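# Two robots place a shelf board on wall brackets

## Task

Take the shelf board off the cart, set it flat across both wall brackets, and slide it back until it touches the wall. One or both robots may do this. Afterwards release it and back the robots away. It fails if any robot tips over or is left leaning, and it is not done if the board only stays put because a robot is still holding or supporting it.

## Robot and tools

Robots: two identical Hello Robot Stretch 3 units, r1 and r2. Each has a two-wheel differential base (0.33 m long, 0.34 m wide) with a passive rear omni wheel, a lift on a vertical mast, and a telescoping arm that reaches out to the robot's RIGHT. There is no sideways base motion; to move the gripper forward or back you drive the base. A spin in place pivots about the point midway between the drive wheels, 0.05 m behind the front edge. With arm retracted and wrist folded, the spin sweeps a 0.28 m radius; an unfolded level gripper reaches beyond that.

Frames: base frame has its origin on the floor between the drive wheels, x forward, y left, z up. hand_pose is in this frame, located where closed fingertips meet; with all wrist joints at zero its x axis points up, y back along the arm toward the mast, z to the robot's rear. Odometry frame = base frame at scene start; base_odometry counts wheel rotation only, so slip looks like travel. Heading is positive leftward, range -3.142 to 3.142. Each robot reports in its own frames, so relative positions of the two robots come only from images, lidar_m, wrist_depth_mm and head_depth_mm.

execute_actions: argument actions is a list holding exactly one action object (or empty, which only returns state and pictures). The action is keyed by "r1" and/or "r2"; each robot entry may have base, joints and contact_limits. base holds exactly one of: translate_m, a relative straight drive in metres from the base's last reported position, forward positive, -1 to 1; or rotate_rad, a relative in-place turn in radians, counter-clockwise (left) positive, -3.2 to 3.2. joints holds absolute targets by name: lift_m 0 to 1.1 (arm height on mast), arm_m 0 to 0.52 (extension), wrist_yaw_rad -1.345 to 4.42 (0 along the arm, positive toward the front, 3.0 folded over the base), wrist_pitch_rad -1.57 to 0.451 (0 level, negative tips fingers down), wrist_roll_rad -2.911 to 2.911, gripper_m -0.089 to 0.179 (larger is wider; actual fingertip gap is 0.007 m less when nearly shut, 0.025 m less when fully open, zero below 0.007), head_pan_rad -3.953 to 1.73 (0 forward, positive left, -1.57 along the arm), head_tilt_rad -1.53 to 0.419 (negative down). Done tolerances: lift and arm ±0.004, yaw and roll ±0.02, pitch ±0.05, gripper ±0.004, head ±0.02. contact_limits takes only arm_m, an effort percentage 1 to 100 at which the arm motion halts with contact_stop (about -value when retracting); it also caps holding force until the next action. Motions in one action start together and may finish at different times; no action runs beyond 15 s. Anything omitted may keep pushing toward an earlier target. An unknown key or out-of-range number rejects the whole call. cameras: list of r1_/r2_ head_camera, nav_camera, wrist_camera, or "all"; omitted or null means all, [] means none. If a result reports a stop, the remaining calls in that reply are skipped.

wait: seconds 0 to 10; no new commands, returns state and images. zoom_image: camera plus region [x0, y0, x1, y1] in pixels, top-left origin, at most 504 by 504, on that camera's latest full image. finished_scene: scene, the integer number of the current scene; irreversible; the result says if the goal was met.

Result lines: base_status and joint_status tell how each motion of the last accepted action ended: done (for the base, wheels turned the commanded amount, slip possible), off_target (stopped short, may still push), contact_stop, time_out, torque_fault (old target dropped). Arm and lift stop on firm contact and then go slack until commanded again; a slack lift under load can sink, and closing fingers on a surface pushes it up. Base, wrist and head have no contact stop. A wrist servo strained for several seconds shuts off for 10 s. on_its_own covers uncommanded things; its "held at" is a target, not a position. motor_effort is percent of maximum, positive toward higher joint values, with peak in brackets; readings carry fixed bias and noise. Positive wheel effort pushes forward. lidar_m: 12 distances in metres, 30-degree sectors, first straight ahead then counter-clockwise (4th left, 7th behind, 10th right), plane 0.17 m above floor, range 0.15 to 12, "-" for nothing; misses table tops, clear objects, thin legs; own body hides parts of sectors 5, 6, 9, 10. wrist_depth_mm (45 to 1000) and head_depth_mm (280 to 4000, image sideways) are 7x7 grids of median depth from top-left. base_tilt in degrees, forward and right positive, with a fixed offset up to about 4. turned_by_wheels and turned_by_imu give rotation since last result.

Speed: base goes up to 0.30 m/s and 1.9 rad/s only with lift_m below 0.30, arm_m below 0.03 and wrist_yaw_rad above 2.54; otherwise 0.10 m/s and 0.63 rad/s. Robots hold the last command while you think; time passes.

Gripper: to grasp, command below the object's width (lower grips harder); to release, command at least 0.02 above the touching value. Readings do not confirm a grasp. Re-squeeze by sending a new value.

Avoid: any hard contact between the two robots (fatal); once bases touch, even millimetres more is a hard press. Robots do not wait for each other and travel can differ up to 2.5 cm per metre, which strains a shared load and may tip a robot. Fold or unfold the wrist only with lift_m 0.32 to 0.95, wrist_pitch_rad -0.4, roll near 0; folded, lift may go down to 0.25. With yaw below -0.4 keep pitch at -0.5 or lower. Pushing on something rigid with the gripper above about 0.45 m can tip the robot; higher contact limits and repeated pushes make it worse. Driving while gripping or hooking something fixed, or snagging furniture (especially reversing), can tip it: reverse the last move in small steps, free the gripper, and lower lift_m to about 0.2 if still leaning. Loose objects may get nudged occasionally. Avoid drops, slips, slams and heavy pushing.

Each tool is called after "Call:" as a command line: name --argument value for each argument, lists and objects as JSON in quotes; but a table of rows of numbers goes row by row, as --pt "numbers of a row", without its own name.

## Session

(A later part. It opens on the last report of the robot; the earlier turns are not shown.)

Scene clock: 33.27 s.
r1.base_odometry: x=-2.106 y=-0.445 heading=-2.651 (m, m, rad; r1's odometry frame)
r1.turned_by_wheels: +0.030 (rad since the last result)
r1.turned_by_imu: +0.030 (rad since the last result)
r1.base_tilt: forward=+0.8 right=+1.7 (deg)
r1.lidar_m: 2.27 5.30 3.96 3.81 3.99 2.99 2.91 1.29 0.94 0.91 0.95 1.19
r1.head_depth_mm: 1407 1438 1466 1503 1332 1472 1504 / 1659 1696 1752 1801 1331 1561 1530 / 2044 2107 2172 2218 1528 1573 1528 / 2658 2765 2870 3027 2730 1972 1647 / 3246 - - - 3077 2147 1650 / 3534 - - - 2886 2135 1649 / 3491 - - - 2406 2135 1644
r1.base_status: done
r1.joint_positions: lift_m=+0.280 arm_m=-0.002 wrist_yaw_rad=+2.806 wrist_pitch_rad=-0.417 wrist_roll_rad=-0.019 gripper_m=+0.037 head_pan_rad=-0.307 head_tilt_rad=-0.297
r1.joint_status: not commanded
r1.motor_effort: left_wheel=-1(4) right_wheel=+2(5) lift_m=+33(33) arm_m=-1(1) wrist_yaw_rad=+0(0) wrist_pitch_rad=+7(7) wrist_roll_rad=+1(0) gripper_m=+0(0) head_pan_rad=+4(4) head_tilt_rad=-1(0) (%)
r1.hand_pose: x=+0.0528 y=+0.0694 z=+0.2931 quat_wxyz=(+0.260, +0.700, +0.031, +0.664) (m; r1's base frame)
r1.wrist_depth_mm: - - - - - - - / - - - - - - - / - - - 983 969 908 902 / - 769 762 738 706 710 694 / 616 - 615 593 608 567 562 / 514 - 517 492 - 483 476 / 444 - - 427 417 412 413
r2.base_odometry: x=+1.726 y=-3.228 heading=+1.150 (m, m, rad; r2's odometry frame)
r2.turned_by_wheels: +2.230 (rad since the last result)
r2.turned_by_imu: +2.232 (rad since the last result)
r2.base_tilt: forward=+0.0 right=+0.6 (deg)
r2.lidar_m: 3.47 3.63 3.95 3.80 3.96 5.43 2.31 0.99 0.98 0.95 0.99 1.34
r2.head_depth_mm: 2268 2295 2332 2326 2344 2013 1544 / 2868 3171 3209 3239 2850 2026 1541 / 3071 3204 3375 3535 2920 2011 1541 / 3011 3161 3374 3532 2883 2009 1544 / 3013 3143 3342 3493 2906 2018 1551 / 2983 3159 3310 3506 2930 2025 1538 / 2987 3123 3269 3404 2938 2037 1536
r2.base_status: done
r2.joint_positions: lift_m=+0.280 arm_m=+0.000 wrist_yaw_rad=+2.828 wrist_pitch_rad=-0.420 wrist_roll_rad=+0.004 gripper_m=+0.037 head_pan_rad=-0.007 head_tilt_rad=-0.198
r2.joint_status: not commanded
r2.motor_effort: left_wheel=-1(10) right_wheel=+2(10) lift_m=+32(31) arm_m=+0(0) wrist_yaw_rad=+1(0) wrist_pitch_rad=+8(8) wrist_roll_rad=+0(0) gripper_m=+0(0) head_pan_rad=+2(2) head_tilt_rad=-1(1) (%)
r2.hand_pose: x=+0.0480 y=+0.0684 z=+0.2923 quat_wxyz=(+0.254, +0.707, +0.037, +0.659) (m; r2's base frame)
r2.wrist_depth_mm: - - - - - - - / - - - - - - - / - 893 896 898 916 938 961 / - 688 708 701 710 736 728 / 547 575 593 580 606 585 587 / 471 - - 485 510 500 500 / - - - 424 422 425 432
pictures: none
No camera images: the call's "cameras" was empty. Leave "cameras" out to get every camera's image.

Call:
execute_actions --actions '[{"r1": {"base": {"translate_m": 0.9}, "joints": {"head_pan_rad": -1.57, "head_tilt_rad": -0.7}}, "r2": {"base": {"translate_m": -0.5}, "joints": {"head_pan_rad": -1.57, "head_tilt_rad": -0.62}}}]' --cameras '["r1_head_camera", "r2_head_camera"]'

Scene clock: 38.77 s.
r1.base_odometry: x=-2.900 y=-0.869 heading=-2.651 (m, m, rad; r1's odometry frame)
r1.turned_by_wheels: +0.000 (rad since the last result)
r1.turned_by_imu: +0.002 (rad since the last result)
r1.base_tilt: forward=+0.6 right=+1.7 (deg)
r1.lidar_m: 0.88 5.16 3.91 3.79 3.97 3.94 3.45 1.28 0.98 0.66 0.56 0.79
r1.head_depth_mm: 787 871 979 1114 1276 1407 1232 / 786 871 979 1113 1293 1427 1230 / 785 872 980 1114 1292 1427 1221 / 786 872 975 1072 1295 1423 1224 / 786 872 980 919 1267 1394 1222 / 788 871 980 913 796 1014 1141 / 789 872 979 913 775 1012 1150
r1.base_status: done
r1.joint_positions: lift_m=+0.280 arm_m=-0.002 wrist_yaw_rad=+2.806 wrist_pitch_rad=-0.417 wrist_roll_rad=-0.019 gripper_m=+0.037 head_pan_rad=-1.563 head_tilt_rad=-0.691
r1.joint_status: all done
r1.motor_effort: left_wheel=-1(5) right_wheel=+2(9) lift_m=+34(33) arm_m=-1(2) wrist_yaw_rad=+0(0) wrist_pitch_rad=+7(7) wrist_roll_rad=+0(0) gripper_m=+0(0) head_pan_rad=-3(39) head_tilt_rad=-4(32) (%)
r1.hand_pose: x=+0.0528 y=+0.0694 z=+0.2931 quat_wxyz=(+0.260, +0.700, +0.031, +0.664) (m; r1's base frame)
r1.wrist_depth_mm: - - - - - - - / - - - - - - - / - - - 968 928 930 885 / - 774 754 735 722 707 691 / 609 - 604 590 600 574 567 / 512 - 518 494 - 483 478 / 445 - - 425 419 415 408
r2.base_odometry: x=+1.521 y=-3.684 heading=+1.150 (m, m, rad; r2's odometry frame)
r2.turned_by_wheels: +0.000 (rad since the last result)
r2.turned_by_imu: +0.000 (rad since the last result)
r2.base_tilt: forward=+0.3 right=+0.4 (deg)
r2.lidar_m: 3.63 4.15 3.94 3.80 3.95 4.91 0.91 0.78 0.63 0.95 0.98 1.35
r2.head_depth_mm: 786 883 1003 891 1092 1086 1149 / 783 880 1000 890 1344 1307 1151 / 779 875 994 1078 1379 1369 1169 / 778 869 989 1147 1367 1364 1165 / 772 866 986 1140 1356 1365 1165 / 768 864 978 1134 1348 1358 1167 / 766 859 974 1127 1341 1362 1159
r2.base_status: done
r2.joint_positions: lift_m=+0.280 arm_m=+0.000 wrist_yaw_rad=+2.828 wrist_pitch_rad=-0.420 wrist_roll_rad=+0.004 gripper_m=+0.037 head_pan_rad=-1.563 head_tilt_rad=-0.612
r2.joint_status: all done
r2.motor_effort: left_wheel=-1(10) right_wheel=+2(7) lift_m=+31(31) arm_m=+0(0) wrist_yaw_rad=-1(0) wrist_pitch_rad=+8(8) wrist_roll_rad=+0(0) gripper_m=+0(0) head_pan_rad=-4(34) head_tilt_rad=-5(40) (%)
r2.hand_pose: x=+0.0480 y=+0.0684 z=+0.2923 quat_wxyz=(+0.254, +0.707, +0.037, +0.659) (m; r2's base frame)
r2.wrist_depth_mm: - - - - - - - / - - - - - - - / - 880 904 908 911 959 950 / - 713 694 709 712 727 728 / 544 569 601 576 614 582 590 / 473 - - 488 506 501 498 / - - - 422 423 430 434
pictures: r1_head_camera (sideways: a quarter turn clockwise sets it upright), r2_head_camera (sideways: a quarter turn clockwise sets it upright)
Images, in order (width x height): r1_head_camera 896x504, r2_head_camera 896x504.

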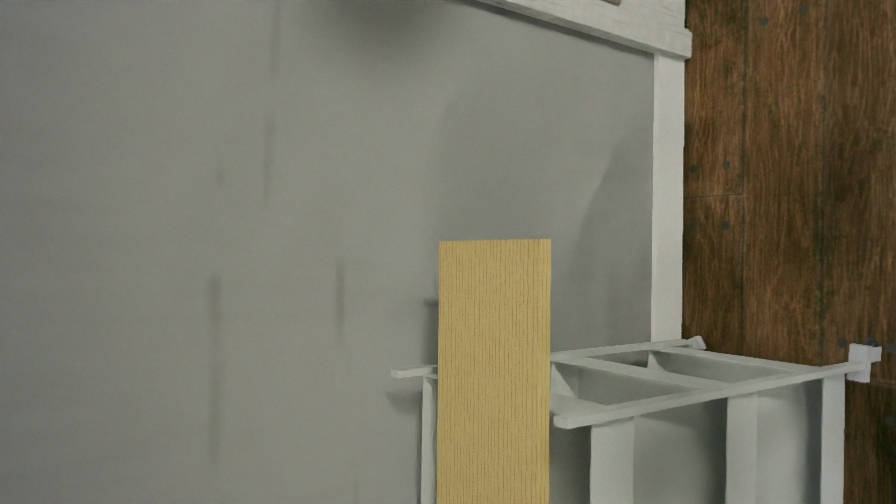

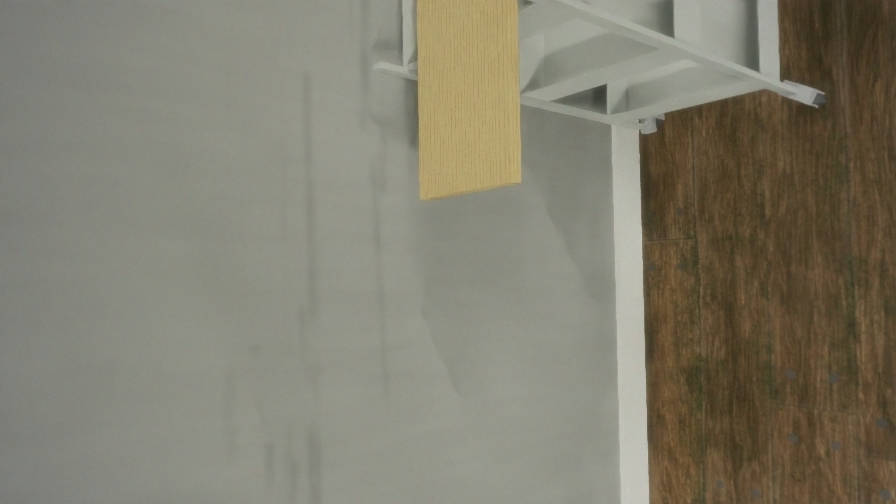

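Call:
execute_actions --actions '[{"r1": {"base": {"translate_m": 0.08}, "joints": {"lift_m": 0.40, "wrist_pitch_rad": -0.4, "wrist_roll_rad": 0.0}}, "r2": {"base": {"translate_m": -0.125}, "joints": {"lift_m": 0.40, "wrist_pitch_rad": -0.4, "wrist_roll_rad": 0.0}}}]' --cameras '[]'

Call:
execute_actions --actions '[{"r1": {"joints": {"lift_m": 0.65, "wrist_yaw_rad": 0.0}}, "r2": {"joints": {"lift_m": 0.65, "wrist_yaw_rad": 0.0}}}]' --cameras '["r1_head_camera", "r2_head_camera"]'

Scene clock: 42.60 s.
r1.base_odometry: x=-2.970 y=-0.907 heading=-2.651 (m, m, rad; r1's odometry frame)
r1.turned_by_wheels: +0.000 (rad since the last result)
r1.turned_by_imu: +0.000 (rad since the last result)
r1.base_tilt: forward=+0.7 right=+1.8 (deg)
r1.lidar_m: 0.67 5.07 3.94 3.79 3.97 3.99 3.44 1.29 0.98 0.54 0.57 1.37
r1.head_depth_mm: 789 872 980 1112 1300 1421 1229 / 789 872 979 1117 1291 1429 1232 / 786 874 981 1072 1299 1427 1227 / 789 873 981 919 1297 1426 1225 / 788 874 980 916 805 1200 1145 / 789 874 981 913 778 1014 1153 / 789 877 982 913 776 1013 1149
r1.base_status: done
r1.joint_positions: lift_m=+0.400 arm_m=-0.002 wrist_yaw_rad=+2.806 wrist_pitch_rad=-0.417 wrist_roll_rad=-0.007 gripper_m=+0.037 head_pan_rad=-1.563 head_tilt_rad=-0.691
r1.joint_status: all done
r1.motor_effort: left_wheel=-1(6) right_wheel=+2(10) lift_m=+45(46) arm_m=-1(1) wrist_yaw_rad=+0(0) wrist_pitch_rad=+7(7) wrist_roll_rad=+3(1) gripper_m=+0(0) head_pan_rad=-3(4) head_tilt_rad=-4(4) (%)
r1.hand_pose: x=+0.0528 y=+0.0694 z=+0.4128 quat_wxyz=(+0.260, +0.704, +0.030, +0.660) (m; r1's base frame)
r1.wrist_depth_mm: - - - - - - - / - - - - - - - / - - - - - - - / - - 974 942 913 904 880 / 817 - 783 770 772 728 711 / 665 - 672 635 - 620 586 / 575 559 553 550 534 530 497
r2.base_odometry: x=+1.470 y=-3.798 heading=+1.150 (m, m, rad; r2's odometry frame)
r2.turned_by_wheels: +0.000 (rad since the last result)
r2.turned_by_imu: +0.001 (rad since the last result)
r2.base_tilt: forward=+0.2 right=+0.4 (deg)
r2.lidar_m: 3.63 4.25 3.96 3.80 3.93 4.79 0.71 0.78 0.58 0.82 0.98 1.34
r2.head_depth_mm: 785 885 1007 893 898 1085 1148 / 782 877 1005 891 1056 1149 1152 / 779 874 997 884 1341 1331 1154 / 776 872 991 883 1370 1362 1167 / 772 867 987 1146 1351 1358 1166 / 770 863 980 1134 1347 1364 1164 / 767 860 977 1128 1333 1363 1163
r2.base_status: done
r2.joint_positions: lift_m=+0.400 arm_m=+0.000 wrist_yaw_rad=+2.828 wrist_pitch_rad=-0.420 wrist_roll_rad=+0.004 gripper_m=+0.037 head_pan_rad=-1.563 head_tilt_rad=-0.612
r2.joint_status: all done
r2.motor_effort: left_wheel=+0(10) right_wheel=+2(4) lift_m=+38(40) arm_m=-1(1) wrist_yaw_rad=+0(0) wrist_pitch_rad=+8(8) wrist_roll_rad=-1(2) gripper_m=+0(0) head_pan_rad=-4(3) head_tilt_rad=-6(6) (%)
r2.hand_pose: x=+0.0480 y=+0.0684 z=+0.4121 quat_wxyz=(+0.254, +0.707, +0.037, +0.659) (m; r2's base frame)
r2.wrist_depth_mm: - - - - - - - / - - - - - - - / - - - - - - - / - 885 889 918 937 931 944 / 710 732 758 741 784 761 758 / 611 - - 623 658 640 646 / 530 - 540 547 549 554 562
pictures: none
No camera images: the call's "cameras" was empty. Leave "cameras" out to get every camera's image.

Scene clock: 45.70 s.
r1.base_odometry: x=-2.970 y=-0.907 heading=-2.651 (m, m, rad; r1's odometry frame)
r1.turned_by_wheels: +0.000 (rad since the last result)
r1.turned_by_imu: +0.000 (rad since the last result)
r1.base_tilt: forward=+0.8 right=+1.7 (deg)
r1.lidar_m: 0.67 5.06 3.93 3.78 3.96 3.99 3.46 1.29 0.98 0.54 0.57 1.38
r1.head_depth_mm: 787 872 977 1112 1298 1428 1230 / 788 873 981 1117 1300 1427 1224 / 787 874 980 1077 1296 1427 1231 / 786 875 978 921 1292 1432 1223 / 790 872 980 918 804 1197 1156 / 791 875 981 914 777 1016 1150 / 789 875 982 912 777 1014 1153
r1.base_status: not commanded
r1.joint_positions: lift_m=+0.650 arm_m=-0.002 wrist_yaw_rad=+0.002 wrist_pitch_rad=-0.417 wrist_roll_rad=-0.006 gripper_m=+0.037 head_pan_rad=-1.563 head_tilt_rad=-0.691
r1.joint_status: all done
r1.motor_effort: left_wheel=-1(1) right_wheel=+2(2) lift_m=+45(45) arm_m=-1(1) wrist_yaw_rad=-2(2) wrist_pitch_rad=+7(7) wrist_roll_rad=+3(3) gripper_m=+0(0) head_pan_rad=-3(3) head_tilt_rad=-5(5) (%)
r1.hand_pose: x=-0.0211 y=-0.3672 z=+0.6628 quat_wxyz=(+0.694, +0.147, -0.689, -0.146) (m; r1's base frame)
r1.wrist_depth_mm: 451 379 329 369 608 614 599 / 296 291 345 668 671 667 640 / 760 745 728 748 723 727 695 / 822 717 671 800 803 801 768 / 560 574 555 905 878 875 854 / 465 455 440 938 - 916 886 / 666 686 663 792 794 762 782
r2.base_odometry: x=+1.470 y=-3.798 heading=+1.150 (m, m, rad; r2's odometry frame)
r2.turned_by_wheels: +0.000 (rad since the last result)
r2.turned_by_imu: +0.001 (rad since the last result)
r2.base_tilt: forward=+0.2 right=+0.4 (deg)
r2.lidar_m: 3.63 4.27 3.96 3.80 3.95 4.79 0.71 0.78 0.58 0.82 0.98 1.35
r2.head_depth_mm: 786 886 1006 892 898 1086 1149 / 784 880 1002 891 1062 1146 1144 / 777 874 997 887 1334 1332 1168 / 777 872 988 883 1371 1402 1240 / 773 867 983 1141 1354 1364 1166 / 770 862 982 1135 1341 1360 1160 / 767 859 975 1127 1338 1362 1167
r2.base_status: not commanded
r2.joint_positions: lift_m=+0.650 arm_m=+0.000 wrist_yaw_rad=+0.003 wrist_pitch_rad=-0.420 wrist_roll_rad=+0.003 gripper_m=+0.037 head_pan_rad=-1.563 head_tilt_rad=-0.612
r2.joint_status: all done
r2.motor_effort: left_wheel=-1(1) right_wheel=+1(2) lift_m=+37(42) arm_m=+0(0) wrist_yaw_rad=-2(3) wrist_pitch_rad=+8(8) wrist_roll_rad=-1(1) gripper_m=+0(0) head_pan_rad=-4(4) head_tilt_rad=-6(5) (%)
r2.hand_pose: x=-0.0208 y=-0.3689 z=+0.6621 quat_wxyz=(+0.691, +0.148, -0.692, -0.147) (m; r2's base frame)
r2.wrist_depth_mm: 640 628 643 630 625 324 280 / 699 694 692 703 677 347 291 / 762 760 772 760 748 697 752 / 822 840 856 831 772 652 667 / 953 939 934 945 834 531 558 / 907 916 - 926 463 454 447 / 796 794 792 802 769 678 667
pictures: r1_head_camera (sideways: a quarter turn clockwise sets it upright), r2_head_camera (sideways: a quarter turn clockwise sets it upright)
Images, in order (width x height): r1_head_camera 896x504, r2_head_camera 896x504.

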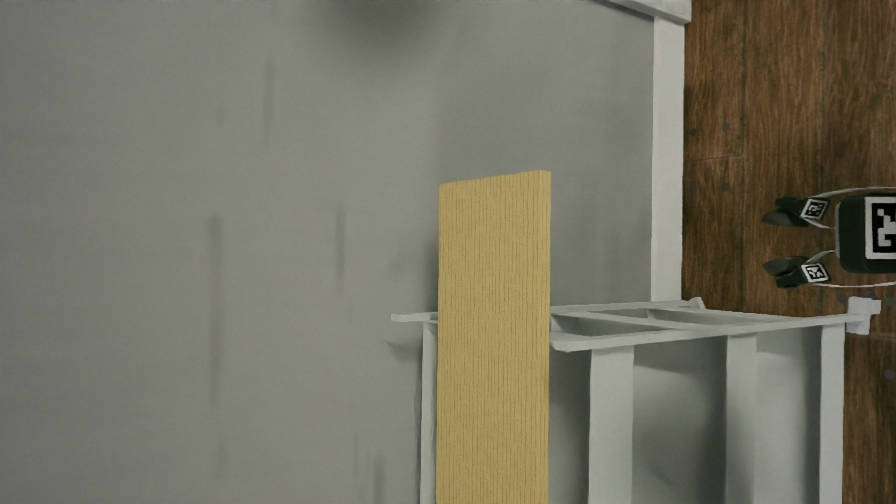

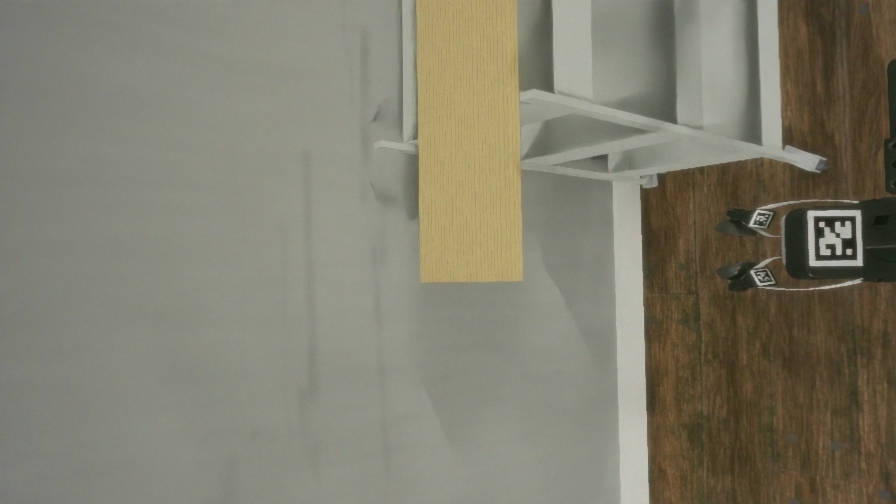

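Call:
execute_actions --actions '[{"r1": {"base": {"translate_m": -0.035}, "joints": {"wrist_pitch_rad": 0.10, "wrist_roll_rad": 1.566, "gripper_m": 0.11}}, "r2": {"joints": {"wrist_pitch_rad": 0.10, "wrist_roll_rad": -1.57, "gripper_m": 0.11}}}]' --cameras '["r1_head_camera", "r1_wrist_camera", "r2_head_camera", "r2_wrist_camera"]'

Scene clock: 48.43 s.
r1.base_odometry: x=-2.939 y=-0.890 heading=-2.651 (m, m, rad; r1's odometry frame)
r1.turned_by_wheels: +0.000 (rad since the last result)
r1.turned_by_imu: +0.000 (rad since the last result)
r1.base_tilt: forward=+0.9 right=+1.8 (deg)
r1.lidar_m: 0.71 5.12 3.92 3.78 3.98 3.97 3.43 1.29 0.98 0.55 0.56 0.78
r1.head_depth_mm: 788 873 981 1117 1296 1417 1232 / 787 874 980 1113 1305 1429 1241 / 786 873 979 1092 1296 1428 1238 / 787 871 981 920 1299 1427 1250 / 787 872 978 916 1161 1331 1160 / 791 872 978 916 774 991 1148 / 787 874 979 911 775 1019 1149
r1.base_status: done
r1.joint_positions: lift_m=+0.650 arm_m=-0.002 wrist_yaw_rad=+0.002 wrist_pitch_rad=+0.079 wrist_roll_rad=+1.562 gripper_m=+0.110 head_pan_rad=-1.563 head_tilt_rad=-0.691
r1.joint_status: all done
r1.motor_effort: left_wheel=-1(5) right_wheel=+2(4) lift_m=+45(45) arm_m=-1(1) wrist_yaw_rad=-1(1) wrist_pitch_rad=+9(9) wrist_roll_rad=+2(2) gripper_m=+0(79) head_pan_rad=-3(3) head_tilt_rad=-4(4) (%)
r1.hand_pose: x=-0.0210 y=-0.4000 z=+0.7844 quat_wxyz=(+0.005, +0.001, -0.999, +0.039) (m; r1's base frame)
r1.wrist_depth_mm: 692 679 661 642 633 618 604 / 715 697 669 668 654 628 614 / 729 726 700 685 666 655 639 / 767 748 715 701 681 672 654 / 790 766 743 726 566 611 648 / 810 793 771 751 406 - 483 / 873 826 797 780 320 476 430
r2.base_odometry: x=+1.470 y=-3.798 heading=+1.150 (m, m, rad; r2's odometry frame)
r2.turned_by_wheels: +0.000 (rad since the last result)
r2.turned_by_imu: +0.001 (rad since the last result)
r2.base_tilt: forward=+0.1 right=+0.5 (deg)
r2.lidar_m: 3.63 4.26 3.94 3.79 3.94 4.79 0.74 0.78 0.58 0.82 0.98 1.34
r2.head_depth_mm: 787 882 1006 888 896 1087 1147 / 786 878 1001 890 1058 1149 1145 / 780 871 994 888 1338 1330 1189 / 776 872 989 883 1329 1370 1217 / 772 866 985 1146 1360 1368 1220 / 772 862 979 1129 1343 1366 1167 / 768 859 975 1126 1334 1365 1162
r2.base_status: not commanded
r2.joint_positions: lift_m=+0.650 arm_m=+0.000 wrist_yaw_rad=+0.003 wrist_pitch_rad=+0.075 wrist_roll_rad=-1.568 gripper_m=+0.110 head_pan_rad=-1.563 head_tilt_rad=-0.612
r2.joint_status: all done
r2.motor_effort: left_wheel=-1(1) right_wheel=+2(2) lift_m=+37(38) arm_m=+0(0) wrist_yaw_rad=-2(2) wrist_pitch_rad=+10(9) wrist_roll_rad=-1(2) gripper_m=+0(81) head_pan_rad=-4(4) head_tilt_rad=-6(6) (%)
r2.hand_pose: x=-0.0204 y=-0.4021 z=+0.7838 quat_wxyz=(+0.999, -0.037, -0.001, +0.002) (m; r2's base frame)
r2.wrist_depth_mm: 613 623 638 662 678 687 692 / 639 652 662 682 687 700 699 / 651 653 672 688 705 721 733 / 662 685 703 717 736 733 767 / 687 698 714 739 748 768 780 / 513 - 502 746 768 790 807 / 433 663 389 772 802 811 855
pictures: r1_head_camera (sideways: a quarter turn clockwise sets it upright), r1_wrist_camera, r2_head_camera (sideways: a quarter turn clockwise sets it upright), r2_wrist_camera
Images, in order (width x height): r1_head_camera 896x504, r1_wrist_camera 644x364, r2_head_camera 896x504, r2_wrist_camera 644x364.

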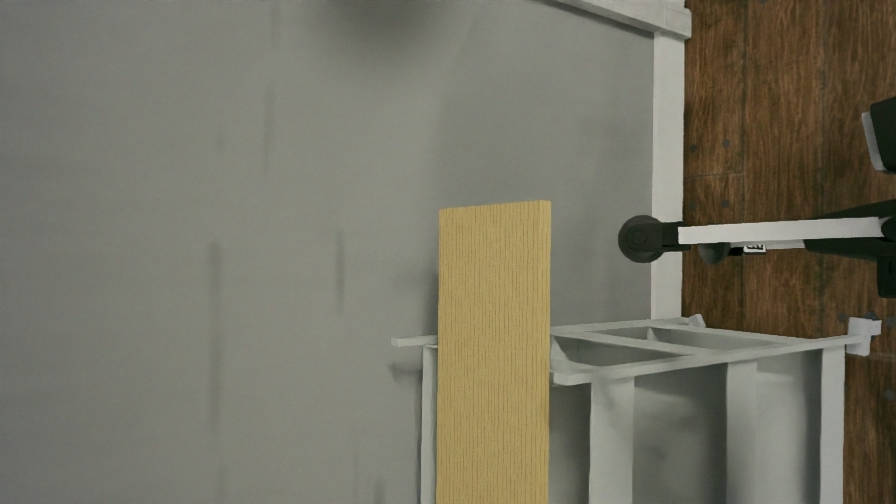

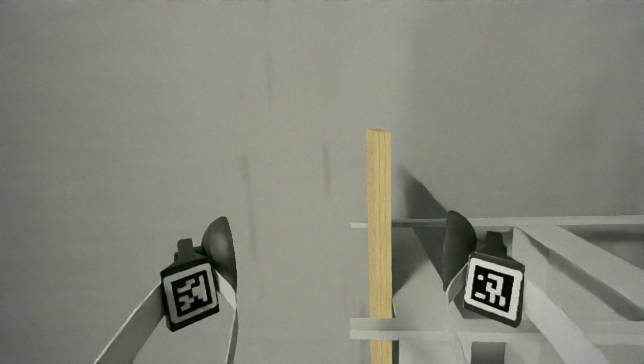

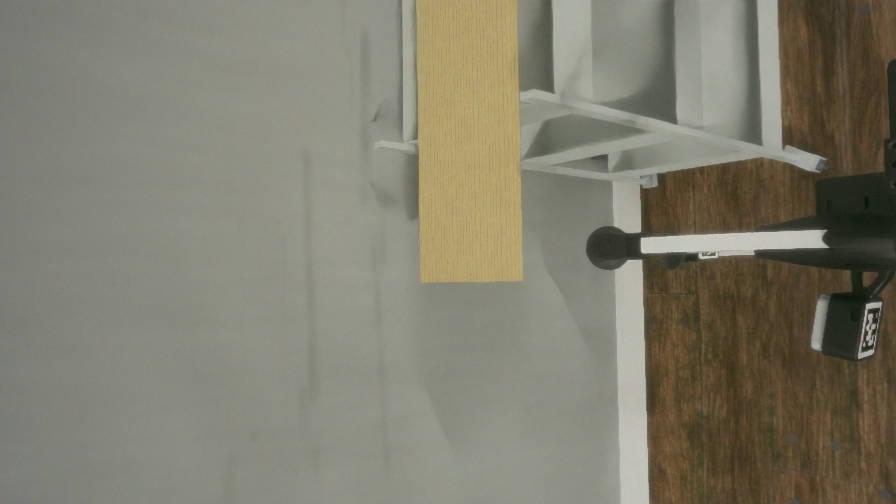

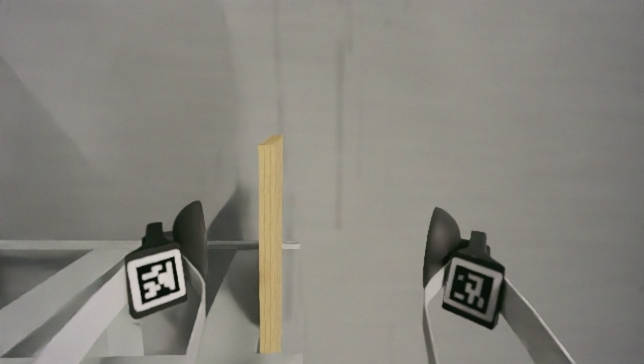

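Call:
zoom_image --camera "r1_wrist_camera" --region '[200, 100, 520, 364]'

Call:
zoom_image --camera "r2_wrist_camera" --region '[140, 100, 460, 364]'

Region (200, 100, 520, 364) of r1_wrist_camera's 644x364 image, scaled by 1.575; it fills the top 416 rows of this view, and the rest is white.

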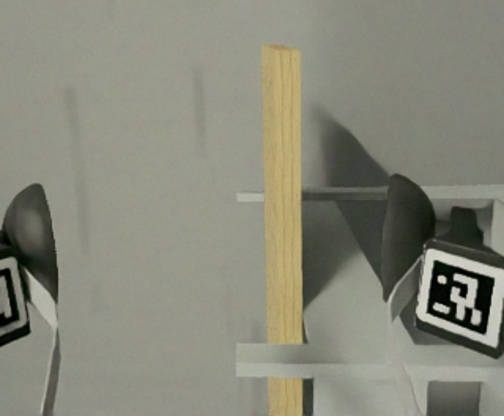

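Region (140, 100, 460, 364) of r2_wrist_camera's 644x364 image, scaled by 1.575; it fills the top 416 rows of this view, and the rest is white.

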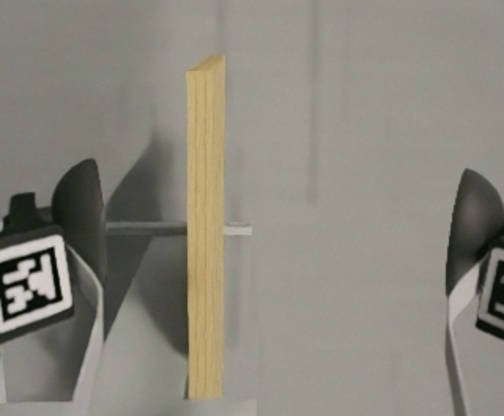

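Call:
execute_actions --actions '[{"r1": {"joints": {"lift_m": 0.604, "arm_m": 0.10}}, "r2": {"joints": {"lift_m": 0.604, "arm_m": 0.10}}}]' --cameras '["r1_head_camera", "r1_wrist_camera", "r2_head_camera", "r2_wrist_camera"]'

Scene clock: 51.23 s.
r1.base_odometry: x=-2.939 y=-0.890 heading=-2.651 (m, m, rad; r1's odometry frame)
r1.turned_by_wheels: +0.000 (rad since the last result)
r1.turned_by_imu: +0.000 (rad since the last result)
r1.base_tilt: forward=+0.7 right=+1.8 (deg)
r1.lidar_m: 0.71 5.12 3.92 3.78 3.97 3.94 3.43 1.29 0.97 0.55 0.56 0.78
r1.head_depth_mm: 786 871 980 1109 1293 1412 1227 / 788 872 981 1115 1291 1422 1280 / 786 874 978 1094 1300 1427 - / 787 872 982 920 1271 1441 - / 786 874 982 917 1152 1334 1151 / 788 873 982 917 775 990 1153 / 790 875 981 912 774 1013 1148
r1.base_status: not commanded
r1.joint_positions: lift_m=+0.604 arm_m=+0.100 wrist_yaw_rad=+0.001 wrist_pitch_rad=+0.080 wrist_roll_rad=+1.563 gripper_m=+0.110 head_pan_rad=-1.563 head_tilt_rad=-0.691
r1.joint_status: all done
r1.motor_effort: left_wheel=-1(1) right_wheel=+2(2) lift_m=+33(41) arm_m=+5(2) wrist_yaw_rad=-1(1) wrist_pitch_rad=+8(9) wrist_roll_rad=+2(1) gripper_m=+1(1) head_pan_rad=-3(3) head_tilt_rad=-4(4) (%)
r1.hand_pose: x=-0.0211 y=-0.5020 z=+0.7390 quat_wxyz=(+0.004, +0.000, -0.999, +0.040) (m; r1's base frame)
r1.wrist_depth_mm: 599 582 563 551 532 522 514 / 610 596 583 564 555 537 529 / 636 625 599 584 565 562 545 / 651 630 622 605 591 574 562 / 670 651 641 614 610 585 574 / 703 680 649 638 463 - 409 / 721 716 685 661 325 632 415
r2.base_odometry: x=+1.470 y=-3.798 heading=+1.150 (m, m, rad; r2's odometry frame)
r2.turned_by_wheels: +0.000 (rad since the last result)
r2.turned_by_imu: +0.001 (rad since the last result)
r2.base_tilt: forward=+0.2 right=+0.4 (deg)
r2.lidar_m: 3.62 4.28 3.93 3.80 3.93 4.78 0.74 0.78 0.58 0.82 0.98 1.35
r2.head_depth_mm: 787 881 1008 892 897 1088 1148 / 785 879 1006 891 1055 1031 - / 779 875 994 885 1340 1333 - / 774 871 995 883 1371 1408 1112 / 774 868 982 1139 1350 1407 1167 / 769 862 977 1132 1348 1360 1161 / 766 857 973 1128 1336 1367 1163
r2.base_status: not commanded
r2.joint_positions: lift_m=+0.604 arm_m=+0.100 wrist_yaw_rad=+0.002 wrist_pitch_rad=+0.076 wrist_roll_rad=-1.568 gripper_m=+0.110 head_pan_rad=-1.563 head_tilt_rad=-0.612
r2.joint_status: all done
r2.motor_effort: left_wheel=-1(1) right_wheel=+2(2) lift_m=+32(35) arm_m=+2(0) wrist_yaw_rad=-2(2) wrist_pitch_rad=+9(10) wrist_roll_rad=-1(1) gripper_m=+0(0) head_pan_rad=-4(4) head_tilt_rad=-6(6) (%)
r2.hand_pose: x=-0.0206 y=-0.5020 z=+0.7383 quat_wxyz=(+0.999, -0.038, -0.001, +0.001) (m; r2's base frame)
r2.wrist_depth_mm: 532 542 552 561 573 578 604 / 545 555 565 576 583 606 609 / 554 570 585 592 613 618 642 / 575 586 605 602 622 634 638 / 589 596 616 621 651 663 669 / 525 - 627 642 655 664 698 / 387 579 640 666 693 709 714
pictures: r1_head_camera (sideways: a quarter turn clockwise sets it upright), r1_wrist_camera, r2_head_camera (sideways: a quarter turn clockwise sets it upright), r2_wrist_camera
Images, in order (width x height): r1_head_camera 896x504, r1_wrist_camera 644x364, r2_head_camera 896x504, r2_wrist_camera 644x364.

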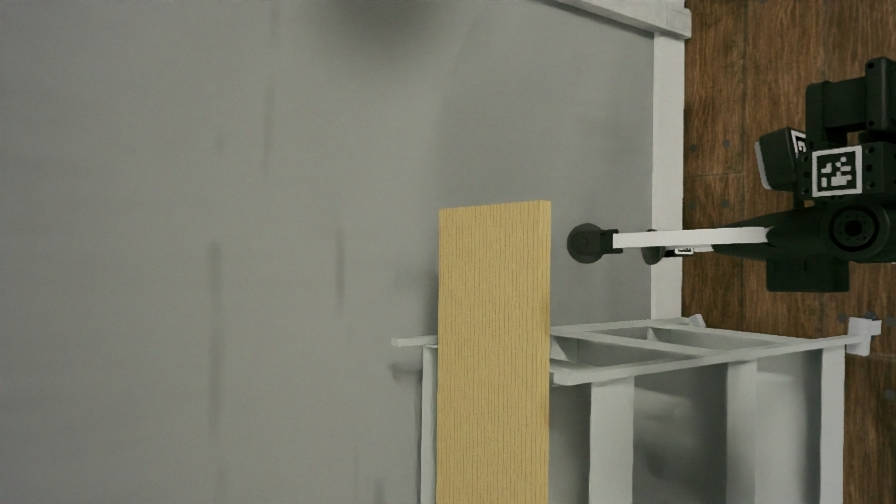

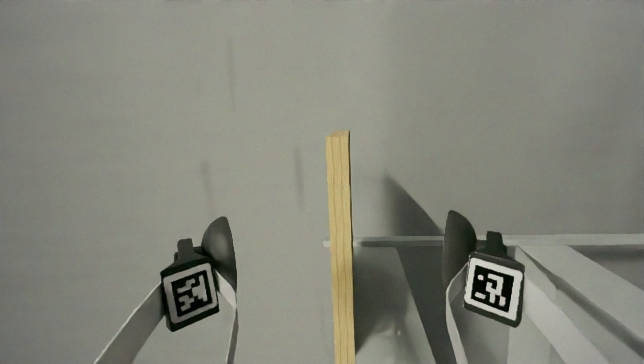

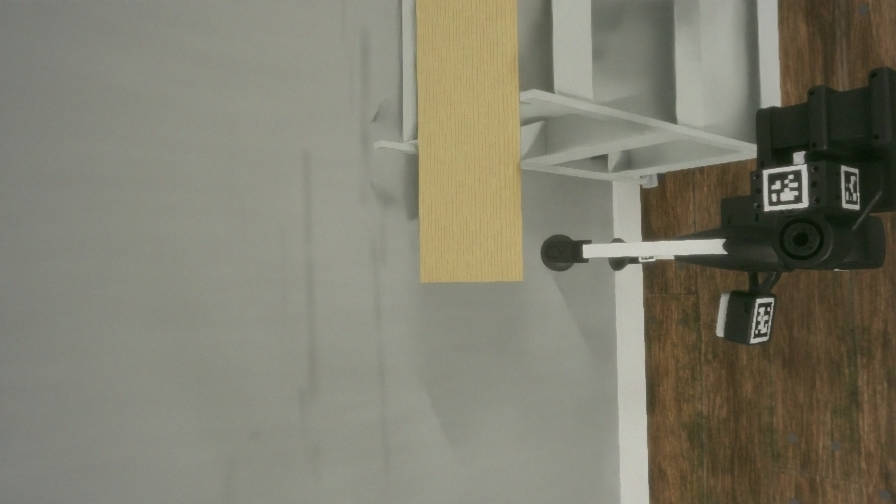

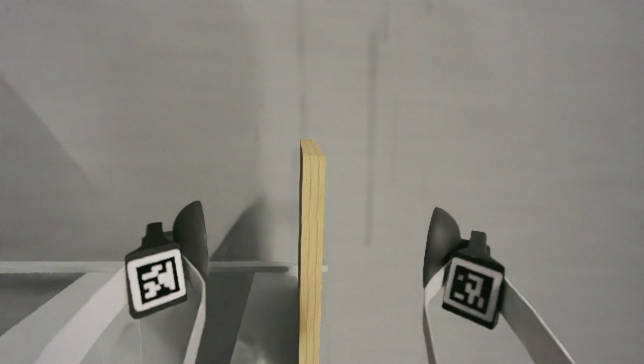

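Call:
execute_actions --actions '[{"r1": {"joints": {"lift_m": 0.608, "arm_m": 0.265}, "contact_limits": {"arm_m": 14}}, "r2": {"joints": {"lift_m": 0.608, "arm_m": 0.295}, "contact_limits": {"arm_m": 8}}}]' --cameras '["r1_head_camera", "r1_wrist_camera", "r2_head_camera", "r2_wrist_camera"]'

Scene clock: 58.00 s.
r1.base_odometry: x=-2.939 y=-0.890 heading=-2.651 (m, m, rad; r1's odometry frame)
r1.turned_by_wheels: +0.000 (rad since the last result)
r1.turned_by_imu: +0.000 (rad since the last result)
r1.base_tilt: forward=+0.7 right=+1.8 (deg)
r1.lidar_m: 0.71 5.09 3.94 3.80 3.97 3.96 3.48 1.29 0.98 0.55 0.56 0.78
r1.head_depth_mm: 789 870 977 1116 1292 1412 1227 / 786 871 978 1116 1292 1429 - / 788 874 980 1094 1268 - 1227 / 788 872 978 920 1268 1363 1228 / 787 874 982 915 1160 1331 1151 / 787 871 981 914 776 992 1150 / 787 875 981 911 775 1013 1145
r1.base_status: not commanded
r1.joint_positions: lift_m=+0.608 arm_m=+0.265 wrist_yaw_rad=+0.001 wrist_pitch_rad=+0.080 wrist_roll_rad=+1.563 gripper_m=+0.110 head_pan_rad=-1.563 head_tilt_rad=-0.691
r1.joint_status: all done
r1.motor_effort: left_wheel=-1(1) right_wheel=+2(2) lift_m=+45(46) arm_m=+4(5) wrist_yaw_rad=+0(1) wrist_pitch_rad=+8(8) wrist_roll_rad=+1(2) gripper_m=+1(1) head_pan_rad=-3(4) head_tilt_rad=-4(4) (%)
r1.contact_limits: arm_m 14 (drawing in: default 34, maximum 55; extending or still: default 46, maximum 75)
r1.hand_pose: x=-0.0211 y=-0.6670 z=+0.7427 quat_wxyz=(+0.004, +0.000, -0.999, +0.040) (m; r1's base frame)
r1.wrist_depth_mm: 431 419 412 403 389 381 373 / 440 435 426 412 400 396 385 / 457 446 436 421 412 405 394 / 474 464 448 96 429 417 408 / 488 475 463 100 446 422 419 / 509 498 476 103 379 - 361 / 526 511 501 106 317 458 363
r2.base_odometry: x=+1.470 y=-3.798 heading=+1.150 (m, m, rad; r2's odometry frame)
r2.turned_by_wheels: +0.000 (rad since the last result)
r2.turned_by_imu: +0.001 (rad since the last result)
r2.base_tilt: forward=+0.3 right=+0.6 (deg)
r2.lidar_m: 3.62 4.27 3.96 3.79 3.94 4.77 0.74 0.78 0.58 0.82 0.99 1.35
r2.head_depth_mm: 787 885 1009 891 896 1088 1146 / 781 878 1003 888 1057 1031 - / 779 875 995 885 1271 1336 1157 / 775 872 993 900 1303 1338 1169 / 772 869 988 1141 1351 1370 1166 / 770 862 978 1142 1342 1360 1162 / 765 854 976 1127 1340 1370 1164
r2.base_status: not commanded
r2.joint_positions: lift_m=+0.608 arm_m=+0.295 wrist_yaw_rad=+0.002 wrist_pitch_rad=+0.076 wrist_roll_rad=-1.568 gripper_m=+0.110 head_pan_rad=-1.563 head_tilt_rad=-0.612
r2.joint_status: all done
r2.motor_effort: left_wheel=-1(1) right_wheel=+2(2) lift_m=+37(41) arm_m=+2(4) wrist_yaw_rad=-2(2) wrist_pitch_rad=+10(10) wrist_roll_rad=-1(1) gripper_m=+0(1) head_pan_rad=-3(4) head_tilt_rad=-5(6) (%)
r2.contact_limits: arm_m 8 (drawing in: default 16, maximum 26; extending or still: default 23, maximum 37)
r2.hand_pose: x=-0.0206 y=-0.6970 z=+0.7422 quat_wxyz=(+0.999, -0.038, -0.001, +0.001) (m; r2's base frame)
r2.wrist_depth_mm: 363 365 377 381 390 396 405 / 371 377 385 392 403 407 417 / 382 390 397 403 415 418 429 / 391 401 410 409 424 431 442 / 404 410 427 93 434 449 451 / 420 - 432 75 456 464 477 / 421 430 368 77 472 482 494
pictures: r1_head_camera (sideways: a quarter turn clockwise sets it upright), r1_wrist_camera, r2_head_camera (sideways: a quarter turn clockwise sets it upright), r2_wrist_camera
Images, in order (width x height): r1_head_camera 896x504, r1_wrist_camera 644x364, r2_head_camera 896x504, r2_wrist_camera 644x364.

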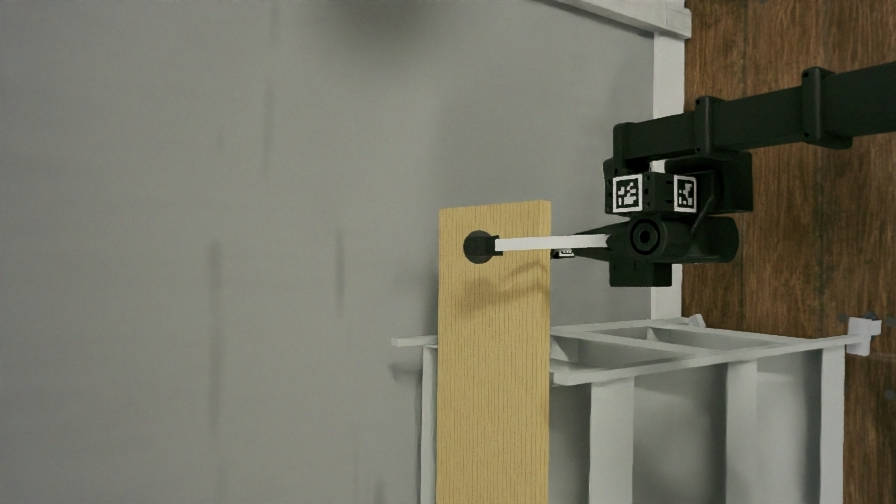

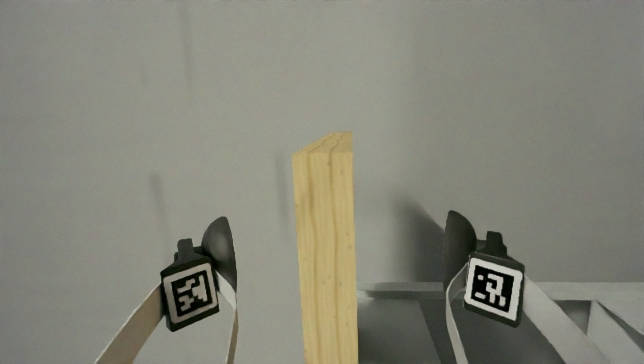

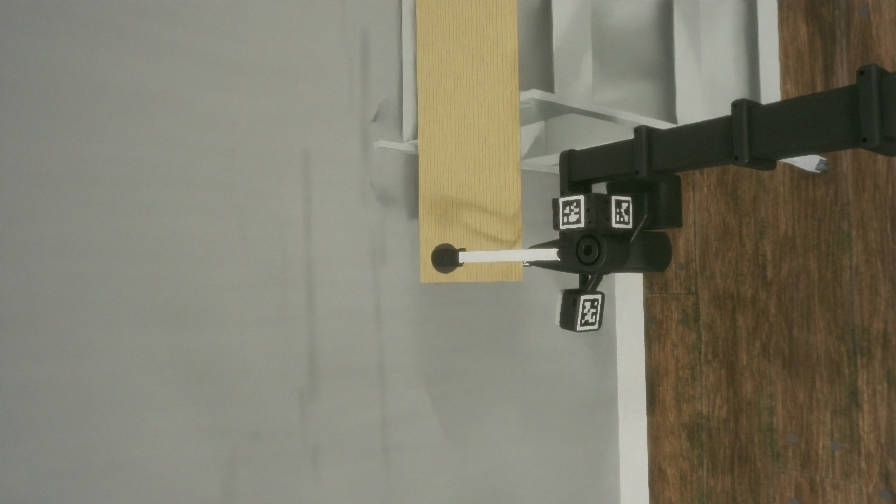

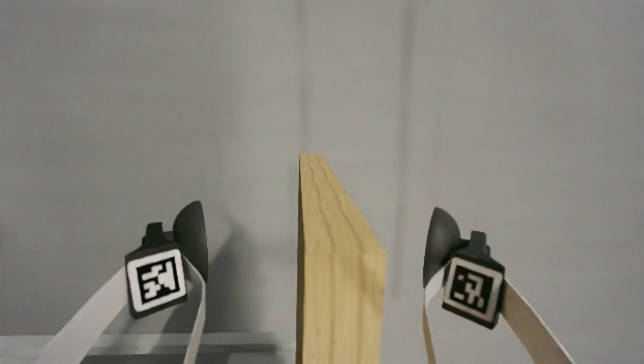

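Call:
execute_actions --actions '[{"r1": {"joints": {"arm_m": 0.285}, "contact_limits": {"arm_m": 14}}}]' --cameras '["r1_head_camera", "r1_wrist_camera"]'

Scene clock: 59.60 s.
r1.base_odometry: x=-2.939 y=-0.890 heading=-2.651 (m, m, rad; r1's odometry frame)
r1.turned_by_wheels: +0.000 (rad since the last result)
r1.turned_by_imu: +0.000 (rad since the last result)
r1.base_tilt: forward=+0.8 right=+1.6 (deg)
r1.lidar_m: 0.71 5.07 3.93 3.80 3.97 3.96 3.44 1.29 0.98 0.55 0.56 0.78
r1.head_depth_mm: 787 871 978 1113 1295 1415 1229 / 785 872 980 1113 1291 1428 - / 787 875 982 1095 1270 1358 1226 / 787 874 982 919 1033 1395 1226 / 788 874 981 914 1156 1326 1151 / 787 876 982 915 774 992 1150 / 789 874 977 912 776 1012 1145
r1.base_status: not commanded
r1.joint_positions: lift_m=+0.608 arm_m=+0.285 wrist_yaw_rad=+0.001 wrist_pitch_rad=+0.080 wrist_roll_rad=+1.563 gripper_m=+0.110 head_pan_rad=-1.563 head_tilt_rad=-0.691
r1.joint_status: all done
r1.motor_effort: left_wheel=-1(1) right_wheel=+2(2) lift_m=+45(45) arm_m=+5(5) wrist_yaw_rad=+0(1) wrist_pitch_rad=+8(8) wrist_roll_rad=+2(2) gripper_m=+0(0) head_pan_rad=-4(3) head_tilt_rad=-5(5) (%)
r1.contact_limits: arm_m 14 (drawing in: default 34, maximum 55; extending or still: default 46, maximum 75)
r1.hand_pose: x=-0.0211 y=-0.6870 z=+0.7427 quat_wxyz=(+0.004, +0.000, -0.999, +0.040) (m; r1's base frame)
r1.wrist_depth_mm: 408 401 388 380 373 366 355 / 425 415 406 395 384 375 366 / 437 426 415 404 395 385 377 / 450 439 429 76 410 400 390 / 469 457 442 78 420 408 400 / 486 474 454 81 429 - 405 / 508 490 477 83 317 433 346
r2.base_odometry: x=+1.470 y=-3.798 heading=+1.150 (m, m, rad; r2's odometry frame)
r2.turned_by_wheels: +0.000 (rad since the last result)
r2.turned_by_imu: +0.000 (rad since the last result)
r2.base_tilt: forward=+0.1 right=+0.6 (deg)
r2.lidar_m: 3.61 4.25 3.94 3.78 3.93 4.79 0.74 0.78 0.58 0.82 0.99 1.34
r2.head_depth_mm: 787 882 1011 891 894 1082 1151 / 785 879 999 890 1058 1027 - / 779 874 995 887 1275 1336 1156 / 778 870 993 901 1300 1337 1166 / 771 865 981 1139 1359 1360 1167 / 769 859 982 1131 1354 1357 1166 / 765 858 973 1128 1333 1361 1159
r2.base_status: not commanded
r2.joint_positions: lift_m=+0.608 arm_m=+0.295 wrist_yaw_rad=+0.002 wrist_pitch_rad=+0.076 wrist_roll_rad=-1.568 gripper_m=+0.110 head_pan_rad=-1.563 head_tilt_rad=-0.612
r2.joint_status: not commanded
r2.motor_effort: left_wheel=-1(1) right_wheel=+2(2) lift_m=+37(37) arm_m=+2(3) wrist_yaw_rad=-1(1) wrist_pitch_rad=+9(9) wrist_roll_rad=-1(1) gripper_m=+1(0) head_pan_rad=-4(4) head_tilt_rad=-5(5) (%)
r2.hand_pose: x=-0.0206 y=-0.6970 z=+0.7422 quat_wxyz=(+0.999, -0.038, -0.001, +0.001) (m; r2's base frame)
r2.wrist_depth_mm: 362 369 376 380 388 398 401 / 371 377 384 391 402 406 417 / 379 387 394 402 412 418 429 / 391 401 406 408 421 437 445 / 403 408 423 93 434 451 457 / 418 - 434 75 448 461 475 / 418 431 370 77 470 484 495
pictures: r1_head_camera (sideways: a quarter turn clockwise sets it upright), r1_wrist_camera
Images, in order (width x height): r1_head_camera 896x504, r1_wrist_camera 644x364.

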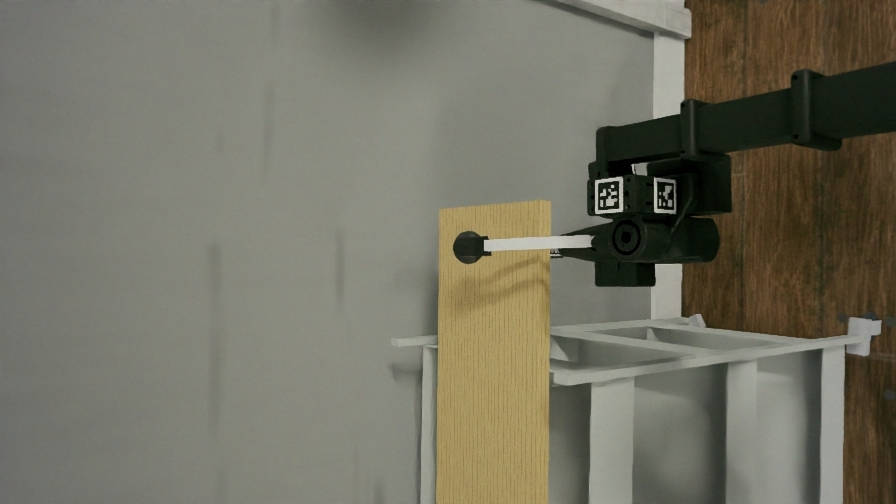

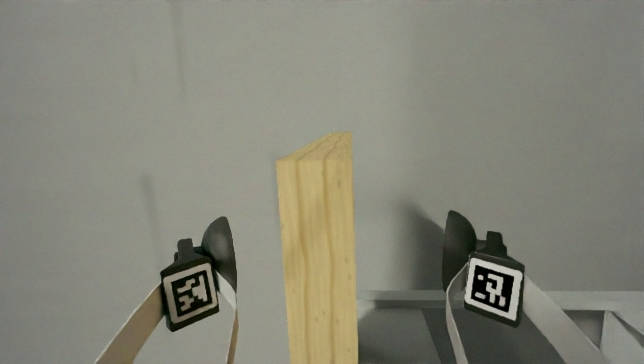

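Call:
execute_actions --actions '[{"r1": {"joints": {"gripper_m": -0.015, "lift_m": 0.611}}, "r2": {"joints": {"gripper_m": -0.015}}}]' --cameras '["r1_head_camera", "r1_wrist_camera", "r2_head_camera", "r2_wrist_camera"]'

Scene clock: 61.57 s.
r1.base_odometry: x=-2.939 y=-0.890 heading=-2.651 (m, m, rad; r1's odometry frame)
r1.turned_by_wheels: +0.000 (rad since the last result)
r1.turned_by_imu: +0.000 (rad since the last result)
r1.base_tilt: forward=+0.6 right=+1.8 (deg)
r1.lidar_m: 0.71 5.12 3.93 3.79 3.96 3.98 3.47 1.29 0.98 0.55 0.56 0.78
r1.head_depth_mm: 785 874 978 1111 1296 1416 1233 / 789 873 973 1113 1293 1425 - / 787 873 977 1091 1253 1354 1222 / 788 875 978 919 799 1399 1223 / 787 873 980 916 1157 1333 1153 / 787 872 981 914 775 991 1149 / 787 876 984 912 777 1011 1146
r1.base_status: not commanded
r1.joint_positions: lift_m=+0.611 arm_m=+0.285 wrist_yaw_rad=+0.001 wrist_pitch_rad=+0.085 wrist_roll_rad=+1.563 gripper_m=-0.014 head_pan_rad=-1.563 head_tilt_rad=-0.691
r1.joint_status: all done
r1.motor_effort: left_wheel=-1(1) right_wheel=+2(2) lift_m=+41(47) arm_m=+5(5) wrist_yaw_rad=-1(1) wrist_pitch_rad=+6(9) wrist_roll_rad=+1(2) gripper_m=-22(96) head_pan_rad=-3(4) head_tilt_rad=-5(3) (%)
r1.hand_pose: x=-0.0211 y=-0.6871 z=+0.7472 quat_wxyz=(+0.004, +0.000, -0.999, +0.042) (m; r1's base frame)
r1.wrist_depth_mm: 415 401 391 381 375 365 354 / 427 416 401 397 381 374 366 / 436 426 416 405 393 385 377 / 459 446 429 75 408 395 387 / 474 457 442 77 418 412 400 / 489 472 461 80 353 413 403 / 510 492 475 83 301 432 419
r2.base_odometry: x=+1.470 y=-3.798 heading=+1.150 (m, m, rad; r2's odometry frame)
r2.turned_by_wheels: +0.000 (rad since the last result)
r2.turned_by_imu: +0.001 (rad since the last result)
r2.base_tilt: forward=+0.3 right=+0.4 (deg)
r2.lidar_m: 3.62 4.26 3.94 3.80 3.93 4.82 0.74 0.78 0.58 0.82 0.99 1.35
r2.head_depth_mm: 787 884 1008 892 894 1088 1146 / 784 879 1005 887 1065 1030 - / 779 874 998 883 1232 1336 1158 / 775 869 993 917 1301 1339 1169 / 772 864 986 1142 1352 1361 1168 / 769 862 982 1132 1346 1368 1161 / 766 858 978 1125 1343 1364 1165
r2.base_status: not commanded
r2.joint_positions: lift_m=+0.608 arm_m=+0.295 wrist_yaw_rad=+0.002 wrist_pitch_rad=+0.099 wrist_roll_rad=-1.568 gripper_m=-0.014 head_pan_rad=-1.563 head_tilt_rad=-0.612
r2.joint_status: all done
r2.motor_effort: left_wheel=-1(1) right_wheel=+1(2) lift_m=+32(38) arm_m=+2(2) wrist_yaw_rad=-2(1) wrist_pitch_rad=+0(10) wrist_roll_rad=-1(1) gripper_m=-19(94) head_pan_rad=-4(4) head_tilt_rad=-6(5) (%)
r2.hand_pose: x=-0.0206 y=-0.6971 z=+0.7482 quat_wxyz=(+0.999, -0.049, -0.001, +0.001) (m; r2's base frame)
r2.wrist_depth_mm: 356 365 376 379 395 402 417 / 363 372 382 393 405 409 429 / 374 385 394 402 418 429 438 / 383 394 409 411 428 438 451 / 402 405 411 84 442 452 470 / 413 419 436 74 460 469 487 / 410 422 371 76 471 490 506
pictures: r1_head_camera (sideways: a quarter turn clockwise sets it upright), r1_wrist_camera, r2_head_camera (sideways: a quarter turn clockwise sets it upright), r2_wrist_camera
Images, in order (width x height): r1_head_camera 896x504, r1_wrist_camera 644x364, r2_head_camera 896x504, r2_wrist_camera 644x364.

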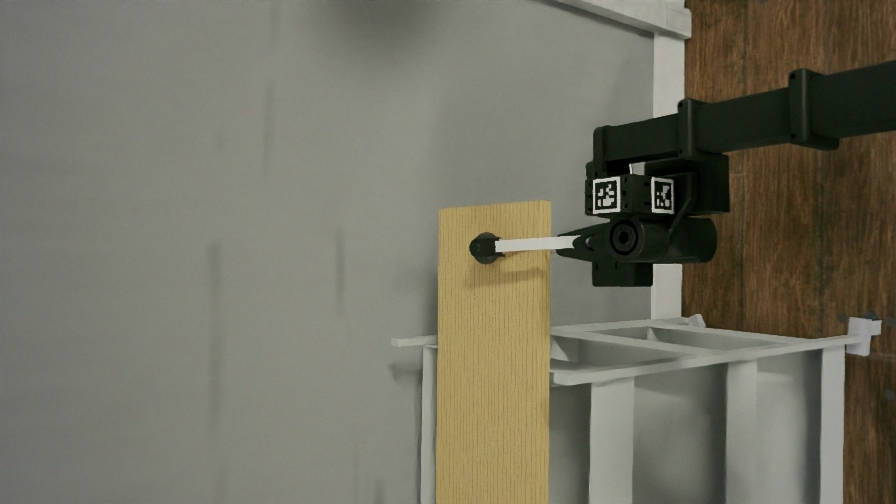

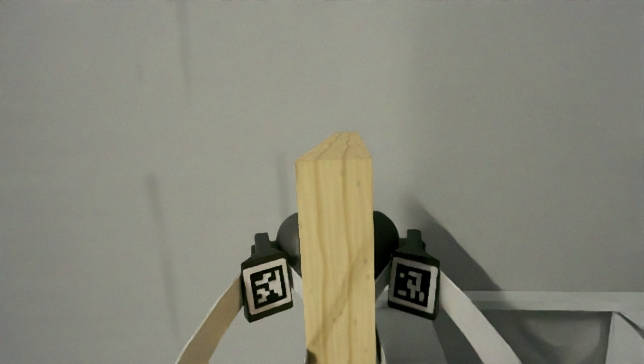

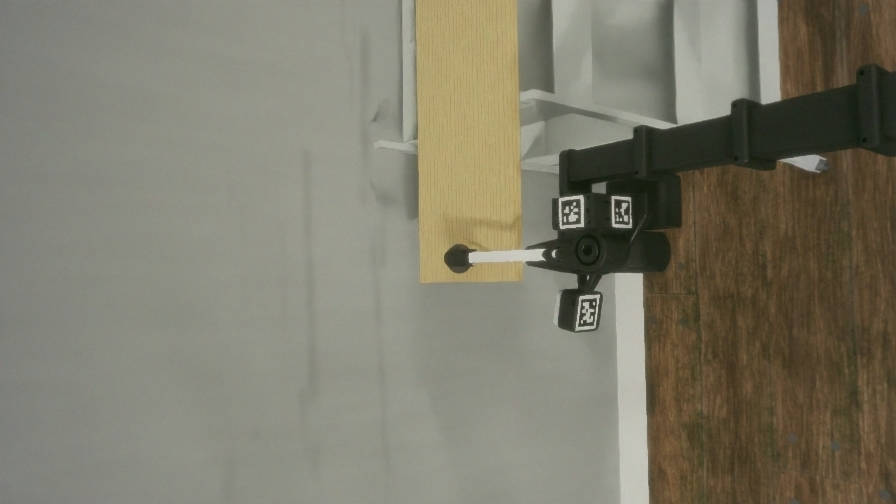

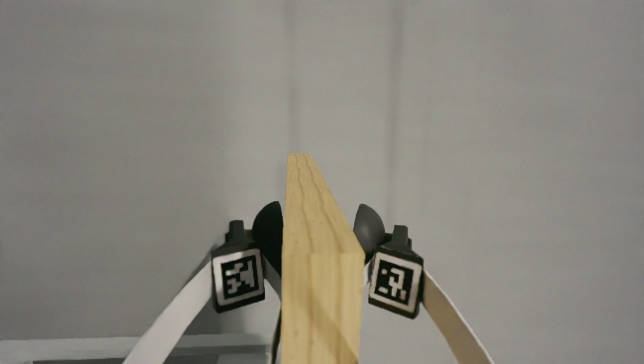

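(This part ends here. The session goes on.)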